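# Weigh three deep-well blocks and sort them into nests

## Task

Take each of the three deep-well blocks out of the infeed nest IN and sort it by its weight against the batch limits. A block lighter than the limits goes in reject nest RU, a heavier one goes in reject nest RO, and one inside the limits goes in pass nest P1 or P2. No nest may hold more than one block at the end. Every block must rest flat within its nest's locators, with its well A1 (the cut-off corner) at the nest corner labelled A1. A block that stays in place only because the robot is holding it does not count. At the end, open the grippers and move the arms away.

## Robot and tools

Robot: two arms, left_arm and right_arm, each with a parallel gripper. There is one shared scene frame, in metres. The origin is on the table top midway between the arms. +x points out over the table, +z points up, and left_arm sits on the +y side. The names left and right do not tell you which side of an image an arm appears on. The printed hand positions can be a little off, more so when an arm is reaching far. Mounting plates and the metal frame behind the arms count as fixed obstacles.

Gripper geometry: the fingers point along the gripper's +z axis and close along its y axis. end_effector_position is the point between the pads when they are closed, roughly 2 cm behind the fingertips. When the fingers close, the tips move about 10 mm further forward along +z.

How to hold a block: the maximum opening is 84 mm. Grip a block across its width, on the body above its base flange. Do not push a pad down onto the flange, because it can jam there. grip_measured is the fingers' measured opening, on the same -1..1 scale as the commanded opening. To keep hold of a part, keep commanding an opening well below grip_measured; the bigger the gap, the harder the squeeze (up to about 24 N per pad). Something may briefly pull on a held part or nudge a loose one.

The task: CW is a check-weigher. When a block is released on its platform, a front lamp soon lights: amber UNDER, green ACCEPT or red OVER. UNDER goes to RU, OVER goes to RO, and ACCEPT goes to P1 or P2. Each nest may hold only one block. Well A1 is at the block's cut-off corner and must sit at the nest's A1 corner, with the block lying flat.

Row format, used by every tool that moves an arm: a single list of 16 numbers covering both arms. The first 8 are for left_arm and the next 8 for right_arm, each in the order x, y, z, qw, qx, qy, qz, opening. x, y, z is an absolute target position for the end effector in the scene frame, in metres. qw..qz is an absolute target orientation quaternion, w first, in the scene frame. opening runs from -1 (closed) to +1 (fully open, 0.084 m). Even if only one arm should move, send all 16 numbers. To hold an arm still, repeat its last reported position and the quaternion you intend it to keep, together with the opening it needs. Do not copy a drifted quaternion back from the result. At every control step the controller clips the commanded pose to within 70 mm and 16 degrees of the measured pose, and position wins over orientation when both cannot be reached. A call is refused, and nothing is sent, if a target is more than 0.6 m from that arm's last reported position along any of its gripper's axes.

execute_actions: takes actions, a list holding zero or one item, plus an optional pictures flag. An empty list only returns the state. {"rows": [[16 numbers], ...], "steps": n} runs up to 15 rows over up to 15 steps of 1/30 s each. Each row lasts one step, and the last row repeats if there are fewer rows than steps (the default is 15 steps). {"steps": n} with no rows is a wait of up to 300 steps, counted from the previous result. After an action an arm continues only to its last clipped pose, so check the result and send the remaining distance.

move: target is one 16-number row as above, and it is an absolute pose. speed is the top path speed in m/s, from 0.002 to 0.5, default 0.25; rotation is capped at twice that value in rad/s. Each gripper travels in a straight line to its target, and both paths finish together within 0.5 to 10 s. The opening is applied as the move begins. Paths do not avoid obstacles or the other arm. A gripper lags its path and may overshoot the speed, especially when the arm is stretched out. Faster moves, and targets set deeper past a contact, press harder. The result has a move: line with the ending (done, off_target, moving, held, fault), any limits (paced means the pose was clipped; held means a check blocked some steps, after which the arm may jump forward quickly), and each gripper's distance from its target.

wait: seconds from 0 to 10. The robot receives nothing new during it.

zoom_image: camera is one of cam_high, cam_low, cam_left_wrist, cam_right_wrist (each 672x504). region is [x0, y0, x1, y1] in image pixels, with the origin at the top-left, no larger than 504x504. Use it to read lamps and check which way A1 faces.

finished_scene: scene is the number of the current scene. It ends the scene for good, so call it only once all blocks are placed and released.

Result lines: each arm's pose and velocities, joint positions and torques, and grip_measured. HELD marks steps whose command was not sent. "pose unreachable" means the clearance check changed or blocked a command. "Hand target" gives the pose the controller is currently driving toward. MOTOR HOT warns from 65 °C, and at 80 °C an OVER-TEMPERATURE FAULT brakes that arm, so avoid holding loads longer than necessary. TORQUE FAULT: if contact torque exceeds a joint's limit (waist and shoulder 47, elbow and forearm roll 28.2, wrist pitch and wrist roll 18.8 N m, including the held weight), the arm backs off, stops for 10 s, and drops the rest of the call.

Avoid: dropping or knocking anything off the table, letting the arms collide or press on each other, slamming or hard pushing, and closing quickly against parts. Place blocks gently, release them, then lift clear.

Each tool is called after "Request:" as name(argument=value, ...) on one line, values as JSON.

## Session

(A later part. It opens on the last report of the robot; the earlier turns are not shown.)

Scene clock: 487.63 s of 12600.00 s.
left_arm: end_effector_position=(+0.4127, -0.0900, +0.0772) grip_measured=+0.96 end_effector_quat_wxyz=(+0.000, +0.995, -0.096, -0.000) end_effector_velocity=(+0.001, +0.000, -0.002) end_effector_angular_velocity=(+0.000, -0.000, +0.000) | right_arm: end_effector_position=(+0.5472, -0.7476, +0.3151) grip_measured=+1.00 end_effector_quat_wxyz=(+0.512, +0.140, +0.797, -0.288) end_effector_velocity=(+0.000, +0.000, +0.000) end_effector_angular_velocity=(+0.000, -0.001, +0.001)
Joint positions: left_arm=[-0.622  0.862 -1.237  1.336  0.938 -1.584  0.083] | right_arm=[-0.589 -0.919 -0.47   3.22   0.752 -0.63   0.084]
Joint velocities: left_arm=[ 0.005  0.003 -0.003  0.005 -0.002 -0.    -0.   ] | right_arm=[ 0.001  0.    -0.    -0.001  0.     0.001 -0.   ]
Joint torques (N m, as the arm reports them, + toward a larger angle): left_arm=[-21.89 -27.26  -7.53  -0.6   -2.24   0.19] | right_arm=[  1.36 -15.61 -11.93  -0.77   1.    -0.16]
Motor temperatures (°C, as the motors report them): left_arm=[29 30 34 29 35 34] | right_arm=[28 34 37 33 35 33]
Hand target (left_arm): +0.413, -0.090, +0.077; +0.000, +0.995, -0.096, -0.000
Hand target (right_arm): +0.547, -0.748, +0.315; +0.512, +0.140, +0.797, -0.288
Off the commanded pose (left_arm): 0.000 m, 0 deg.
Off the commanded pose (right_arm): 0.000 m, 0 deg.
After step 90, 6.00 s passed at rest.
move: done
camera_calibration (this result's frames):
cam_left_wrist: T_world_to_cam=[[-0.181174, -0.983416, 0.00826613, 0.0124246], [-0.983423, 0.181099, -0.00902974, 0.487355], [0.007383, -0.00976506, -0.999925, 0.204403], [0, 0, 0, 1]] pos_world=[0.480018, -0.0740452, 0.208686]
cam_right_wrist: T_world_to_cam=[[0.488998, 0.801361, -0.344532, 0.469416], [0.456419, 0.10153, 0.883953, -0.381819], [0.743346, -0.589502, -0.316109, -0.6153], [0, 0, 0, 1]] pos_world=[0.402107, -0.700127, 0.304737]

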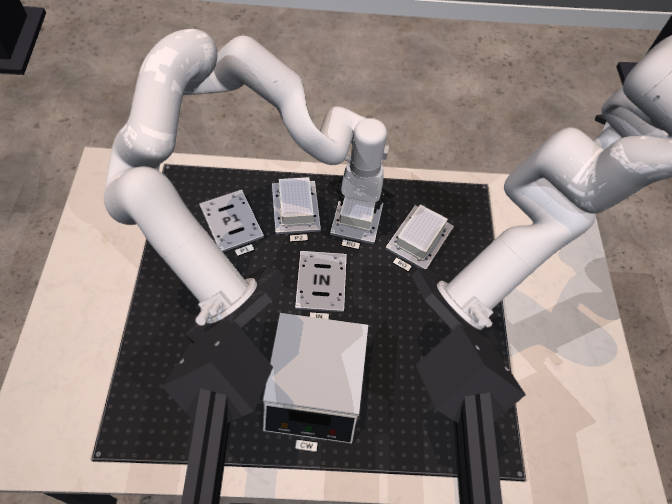

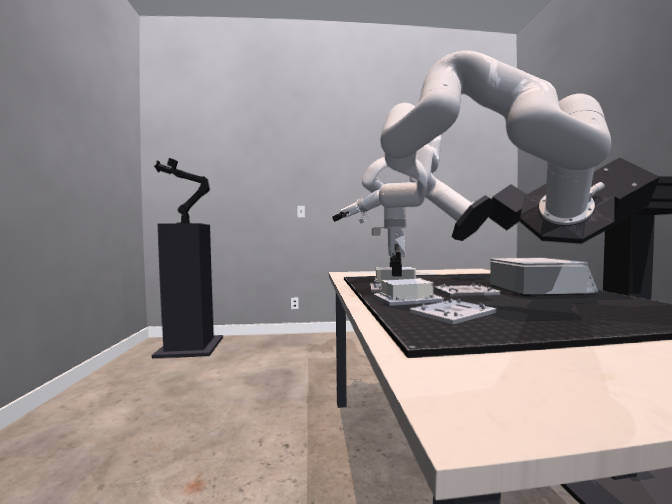

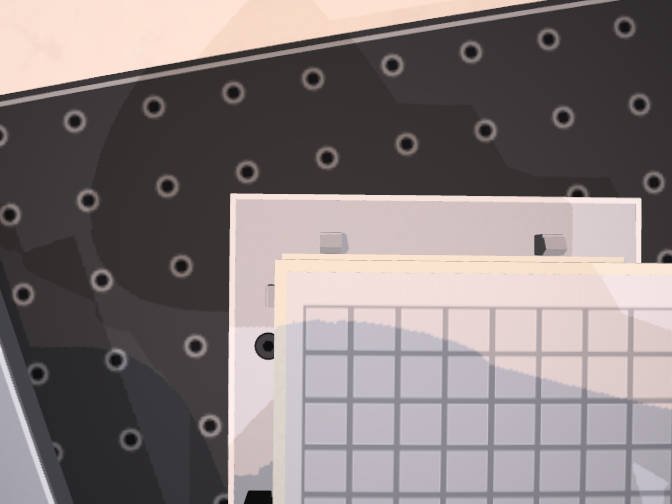

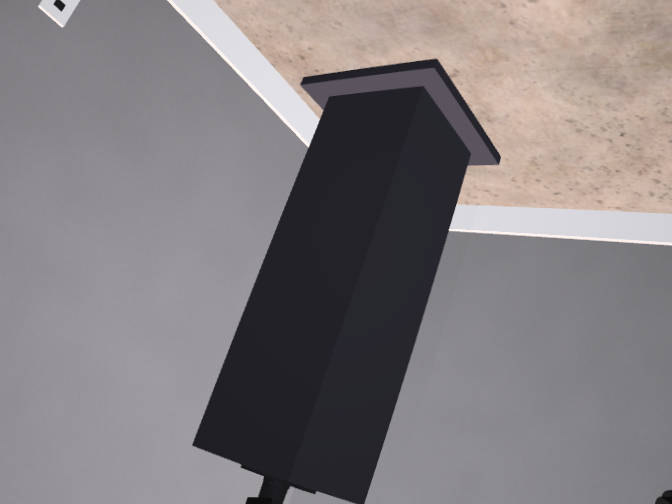

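Aligned.

Request:
move(target=[0.4127,-0.0899,0.0562,0,0.9954,-0.0958,0,0.2,0.5472,-0.7476,0.3151,0.512,0.140,0.797,-0.288,1], speed=0.01)

Request:
move(target=[0.4127,-0.0899,0.0562,0,0.9954,-0.0958,0,1,0.5472,-0.7476,0.3151,0.512,0.140,0.797,-0.288,1], speed=0.01)

Request:
move(target=[0.4127,-0.0899,0.10,0,0.9954,-0.0958,0,1,0.5472,-0.7476,0.3151,0.512,0.140,0.797,-0.288,1], speed=0.03)

Request:
move(target=[0.33,-0.07,0.25,0,0.9954,-0.0958,0,1,0.5472,-0.7476,0.3151,0.512,0.140,0.797,-0.288,1], speed=0.15)

Scene clock: 504.67 s of 12600.00 s.
left_arm: end_effector_position=(+0.4127, -0.0901, +0.0566) grip_measured=+0.96 end_effector_quat_wxyz=(+0.000, +0.995, -0.096, +0.000) end_effector_velocity=(+0.000, +0.000, -0.001) end_effector_angular_velocity=(+0.002, -0.003, -0.001) | right_arm: end_effector_position=(+0.5472, -0.7476, +0.3151) grip_measured=+1.00 end_effector_quat_wxyz=(+0.512, +0.140, +0.797, -0.288) end_effector_velocity=(+0.000, +0.001, +0.000) end_effector_angular_velocity=(+0.002, -0.001, +0.001)
Joint positions: left_arm=[-0.586  0.902 -1.264  1.377  0.922 -1.595  0.083] | right_arm=[-0.589 -0.919 -0.47   3.22   0.752 -0.63   0.084]
Joint velocities: left_arm=[ 0.002  0.003 -0.002  0.006  0.002 -0.002  0.   ] | right_arm=[ 0.002 -0.     0.     0.    -0.001  0.001 -0.   ]
Joint torques (N m, as the arm reports them, + toward a larger angle): left_arm=[-20.48 -27.22  -6.64  -0.38  -1.24   0.38] | right_arm=[  1.47 -15.94 -11.8   -0.71   0.85  -0.43]
Motor temperatures (°C, as the motors report them): left_arm=[29 30 33 29 35 34] | right_arm=[28 34 37 33 35 33]
Hand target (left_arm): +0.413, -0.090, +0.056; +0.000, +0.995, -0.096, -0.000
Hand target (right_arm): +0.547, -0.748, +0.315; +0.512, +0.140, +0.797, -0.288
Off the commanded pose (left_arm): 0.000 m, 0 deg.
Off the commanded pose (right_arm): 0.000 m, 0 deg.
After step 90, 11.73 s passed at rest.
move: done
camera_calibration (this result's frames):
cam_left_wrist: T_world_to_cam=[[-0.181377, -0.983376, 0.00859951, 0.0125246], [-0.983385, 0.181299, -0.00917022, 0.48717], [0.00745869, -0.0101199, -0.999921, 0.183739], [0, 0, 0, 1]] pos_world=[0.479977, -0.0741477, 0.188085]
cam_right_wrist: T_world_to_cam=[[0.488998, 0.801361, -0.344532, 0.469416], [0.456419, 0.10153, 0.883953, -0.381818], [0.743345, -0.589502, -0.316109, -0.6153], [0, 0, 0, 1]] pos_world=[0.402107, -0.700127, 0.304737]

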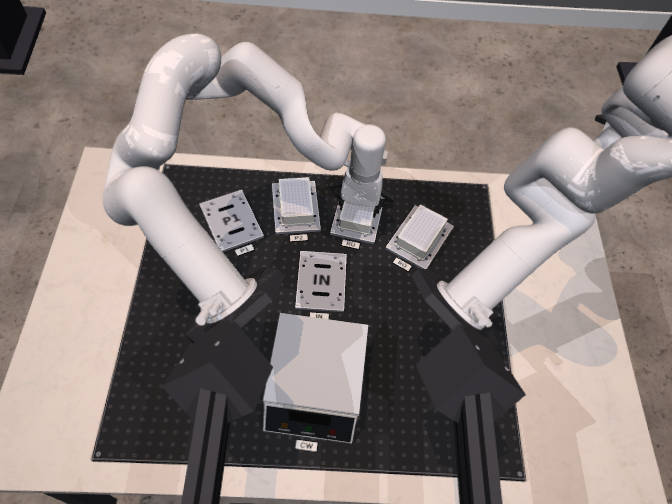

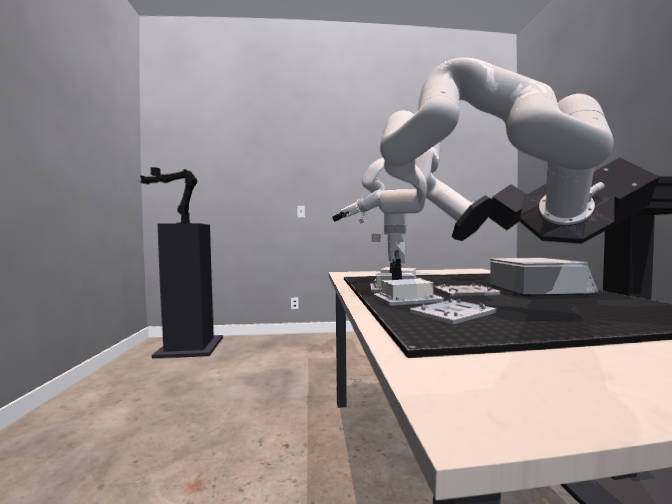

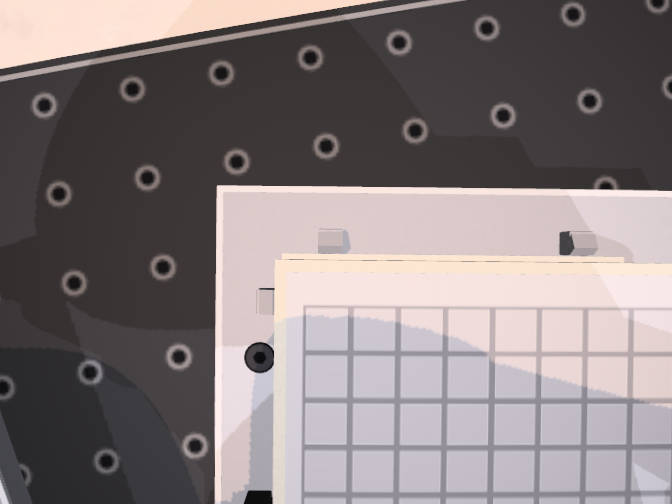

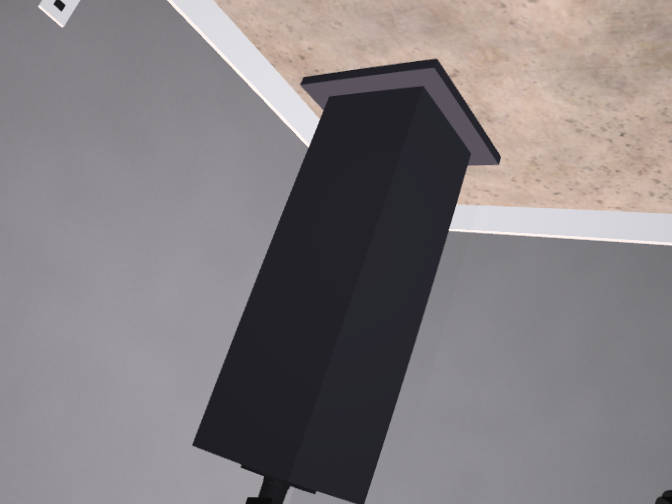

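Scene clock: 505.37 s of 12600.00 s.
left_arm: end_effector_position=(+0.4128, -0.0897, +0.0561) grip_measured=+1.00 end_effector_quat_wxyz=(-0.000, +0.995, -0.096, -0.000) end_effector_velocity=(+0.001, -0.001, +0.001) end_effector_angular_velocity=(-0.002, -0.002, -0.000) | right_arm: end_effector_position=(+0.5472, -0.7476, +0.3151) grip_measured=+1.00 end_effector_quat_wxyz=(+0.512, +0.140, +0.797, -0.288) end_effector_velocity=(-0.001, -0.000, -0.001) end_effector_angular_velocity=(-0.000, +0.003, -0.000)
Joint positions: left_arm=[-0.585  0.902 -1.264  1.378  0.923 -1.595  0.084] | right_arm=[-0.589 -0.919 -0.47   3.22   0.752 -0.63   0.084]
Joint velocities: left_arm=[-0.002 -0.001 -0.     0.    -0.001 -0.     0.   ] | right_arm=[-0.002 -0.     0.    -0.    -0.002 -0.    -0.   ]
Joint torques (N m, as the arm reports them, + toward a larger angle): left_arm=[-21.62 -26.4   -6.83  -0.56  -2.28   0.13] | right_arm=[  1.42 -15.99 -11.72  -0.75   0.93  -0.37]
Motor temperatures (°C, as the motors report them): left_arm=[29 30 33 29 35 34] | right_arm=[28 34 37 33 35 33]
Hand target (left_arm): +0.413, -0.090, +0.056; +0.000, +0.995, -0.096, -0.000
Hand target (right_arm): +0.547, -0.748, +0.315; +0.512, +0.140, +0.797, -0.288
Off the commanded pose (left_arm): 0.000 m, 0 deg.
Off the commanded pose (right_arm): 0.000 m, 0 deg.
move: done
camera_calibration (this result's frames):
cam_left_wrist: T_world_to_cam=[[-0.181102, -0.983434, 0.0077225, 0.0128544], [-0.983436, 0.181032, -0.00898107, 0.487189], [0.00743427, -0.00922108, -0.99993, 0.18332], [0, 0, 0, 1]] pos_world=[0.480085, -0.0738651, 0.187583]
cam_right_wrist: T_world_to_cam=[[0.488998, 0.801361, -0.344532, 0.469416], [0.456419, 0.101529, 0.883953, -0.381819], [0.743345, -0.589502, -0.316109, -0.6153], [0, 0, 0, 1]] pos_world=[0.402107, -0.700127, 0.304737]

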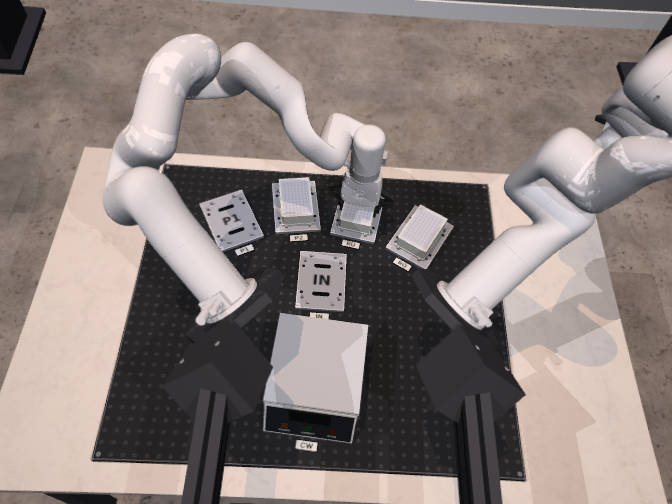

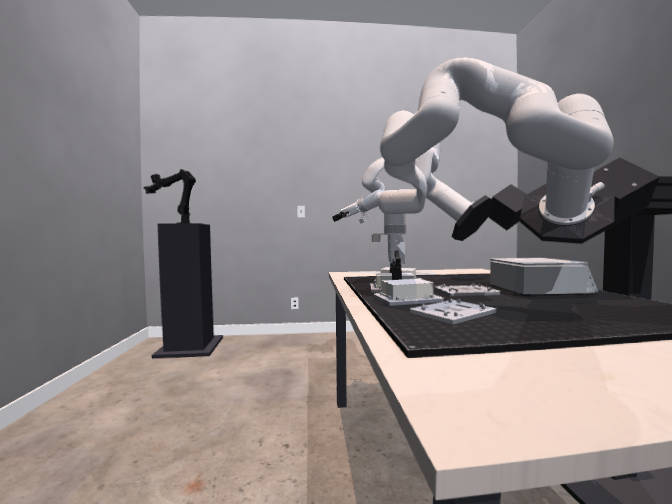

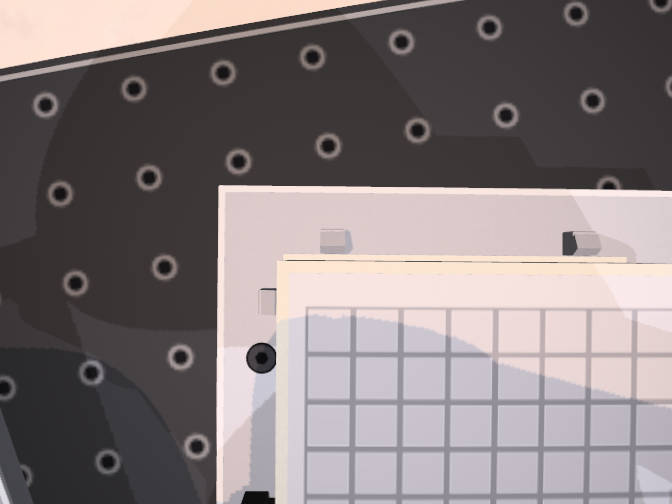

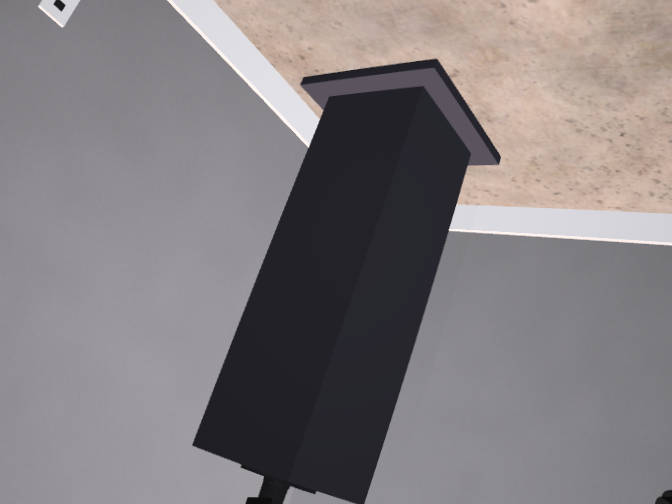

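Scene clock: 507.20 s of 12600.00 s.
left_arm: end_effector_position=(+0.4127, -0.0898, +0.0997) grip_measured=+1.00 end_effector_quat_wxyz=(-0.000, +0.995, -0.096, +0.000) end_effector_velocity=(-0.001, +0.001, +0.002) end_effector_angular_velocity=(+0.004, +0.000, -0.000) | right_arm: end_effector_position=(+0.5472, -0.7476, +0.3151) grip_measured=+1.00 end_effector_quat_wxyz=(+0.512, +0.140, +0.797, -0.288) end_effector_velocity=(+0.001, +0.001, -0.000) end_effector_angular_velocity=(+0.001, -0.000, +0.002)
Joint positions: left_arm=[-0.662  0.82  -1.211  1.291  0.957 -1.569  0.084] | right_arm=[-0.589 -0.919 -0.47   3.22   0.752 -0.63   0.084]
Joint velocities: left_arm=[-0.004 -0.004  0.003 -0.005  0.005  0.001  0.   ] | right_arm=[ 0.002  0.     0.    -0.001 -0.    -0.     0.   ]
Joint torques (N m, as the arm reports them, + toward a larger angle): left_arm=[-21.64 -26.57  -8.26  -0.39  -2.23  -0.05] | right_arm=[  1.59 -15.32 -12.31  -0.55   0.97  -0.49]
Motor temperatures (°C, as the motors report them): left_arm=[29 30 33 29 35 34] | right_arm=[28 34 37 33 35 33]
Hand target (left_arm): +0.413, -0.090, +0.100; -0.000, +0.995, -0.096, +0.000
Hand target (right_arm): +0.547, -0.748, +0.315; +0.512, +0.140, +0.797, -0.288
Off the commanded pose (left_arm): 0.000 m, 0 deg.
Off the commanded pose (right_arm): 0.000 m, 0 deg.
move: done
camera_calibration (this result's frames):
cam_left_wrist: T_world_to_cam=[[-0.181225, -0.98341, 0.00793003, 0.0124519], [-0.983413, 0.181152, -0.00911813, 0.487502], [0.00753032, -0.00945093, -0.999927, 0.226806], [0, 0, 0, 1]] pos_world=[0.479964, -0.073923, 0.231136]
cam_right_wrist: T_world_to_cam=[[0.488998, 0.801361, -0.344532, 0.469416], [0.456419, 0.10153, 0.883953, -0.381819], [0.743345, -0.589502, -0.316109, -0.6153], [0, 0, 0, 1]] pos_world=[0.402107, -0.700127, 0.304737]

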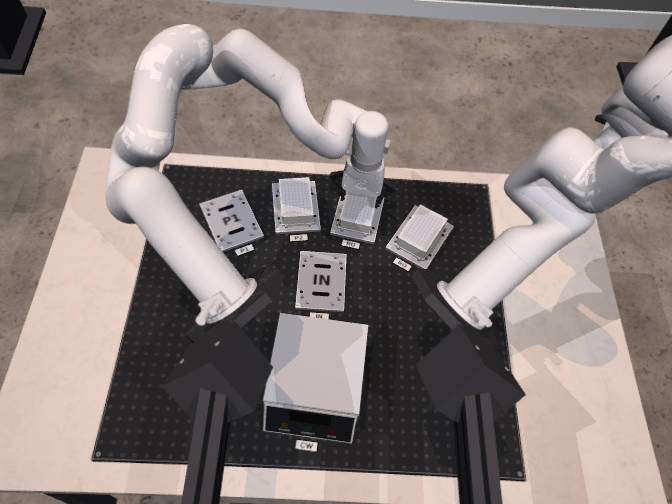

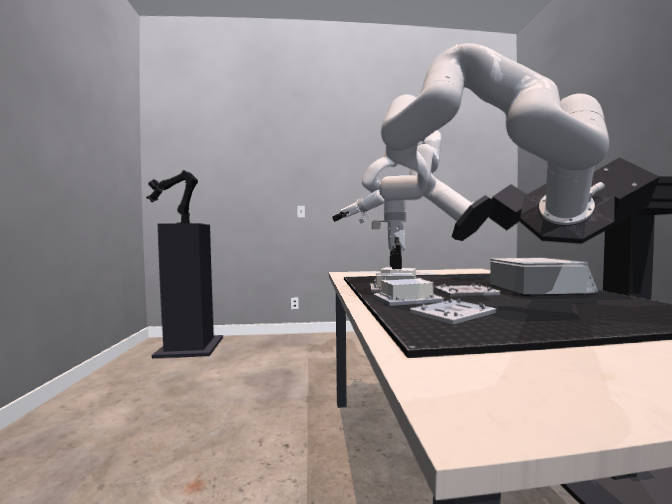

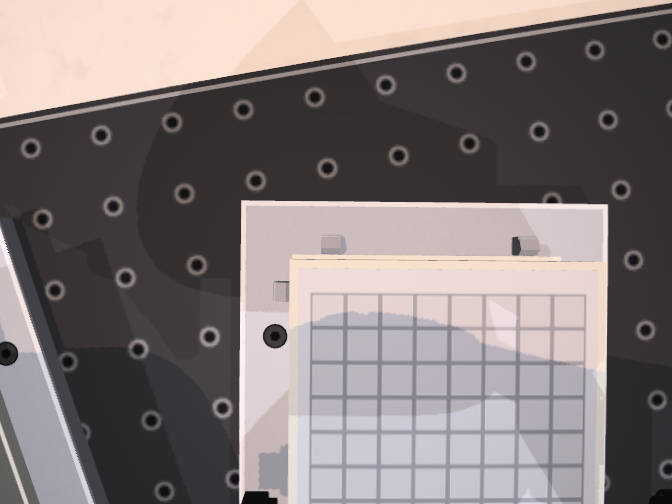

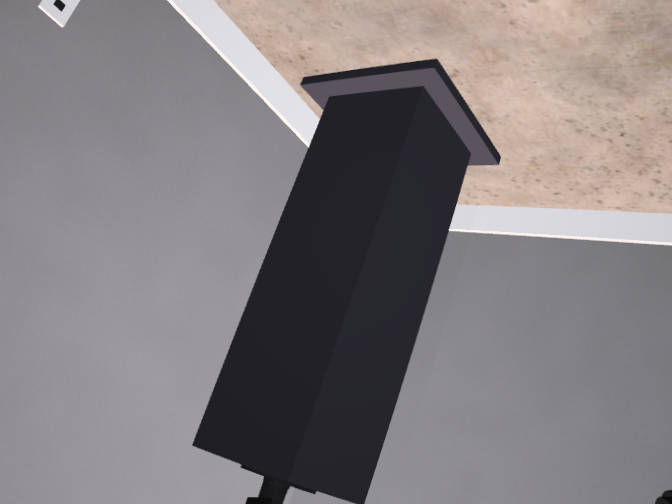

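Scene clock: 508.97 s of 12600.00 s.
left_arm: end_effector_position=(+0.3302, -0.0695, +0.2494) grip_measured=+1.00 end_effector_quat_wxyz=(-0.000, +0.995, -0.096, +0.000) end_effector_velocity=(-0.001, +0.000, +0.002) end_effector_angular_velocity=(+0.000, -0.000, +0.001) | right_arm: end_effector_position=(+0.5472, -0.7476, +0.3151) grip_measured=+1.00 end_effector_quat_wxyz=(+0.512, +0.140, +0.797, -0.288) end_effector_velocity=(+0.000, +0.001, -0.000) end_effector_angular_velocity=(+0.003, +0.001, +0.001)
Joint positions: left_arm=[-1.018  0.531 -0.934  0.991  1.087 -1.623  0.084] | right_arm=[-0.589 -0.919 -0.47   3.22   0.752 -0.63   0.084]
Joint velocities: left_arm=[-0.005 -0.004  0.001 -0.005  0.003  0.     0.   ] | right_arm=[ 0.001  0.     0.     0.001 -0.002 -0.    -0.   ]
Joint torques (N m, as the arm reports them, + toward a larger angle): left_arm=[-17.86 -22.17 -12.87  -0.56  -2.17   0.  ] | right_arm=[  2.17 -15.36 -12.13  -0.2    0.6   -0.31]
Motor temperatures (°C, as the motors report them): left_arm=[29 30 33 29 35 34] | right_arm=[28 34 37 33 35 33]
Hand target (left_arm): +0.330, -0.070, +0.250; -0.000, +0.995, -0.096, +0.000
Hand target (right_arm): +0.547, -0.748, +0.315; +0.512, +0.140, +0.797, -0.288
Off the commanded pose (left_arm): 0.001 m, 0 deg.
Off the commanded pose (right_arm): 0.000 m, 0 deg.
move: done
camera_calibration (this result's frames):
cam_left_wrist: T_world_to_cam=[[-0.180861, -0.98348, 0.00745279, 0.0162873], [-0.983477, 0.180789, -0.00944399, 0.404157], [0.0079406, -0.0090377, -0.999928, 0.37721], [0, 0, 0, 1]] pos_world=[0.39743, -0.0536397, 0.380878]
cam_right_wrist: T_world_to_cam=[[0.488998, 0.801361, -0.344532, 0.469416], [0.456419, 0.10153, 0.883953, -0.381818], [0.743345, -0.589502, -0.316109, -0.6153], [0, 0, 0, 1]] pos_world=[0.402107, -0.700127, 0.304737]

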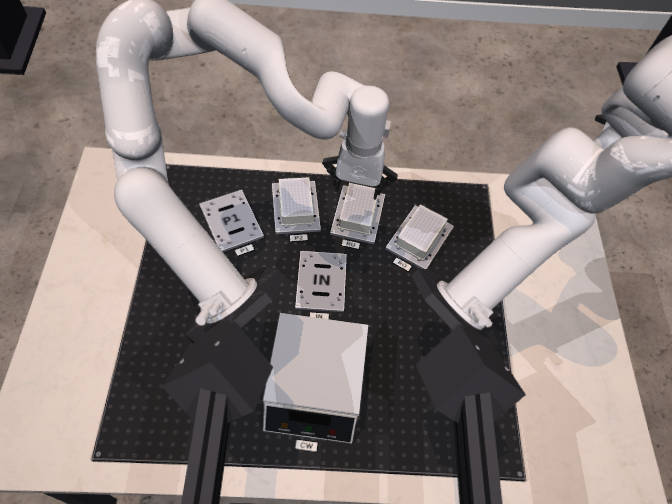

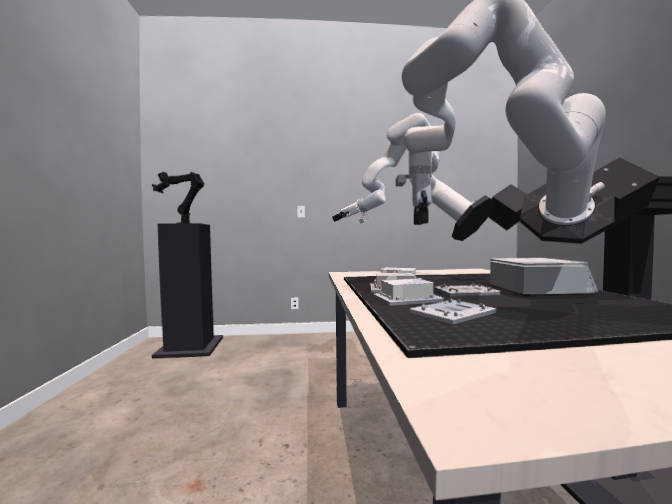

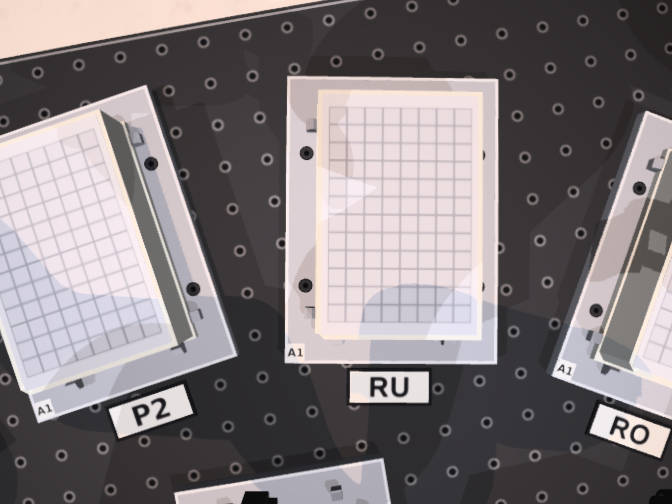

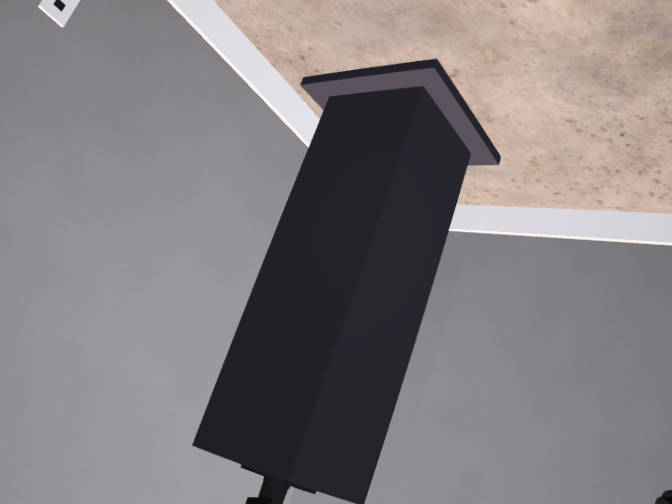

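Request:
finished_scene(scene=1)

The scene is finished: the task was done.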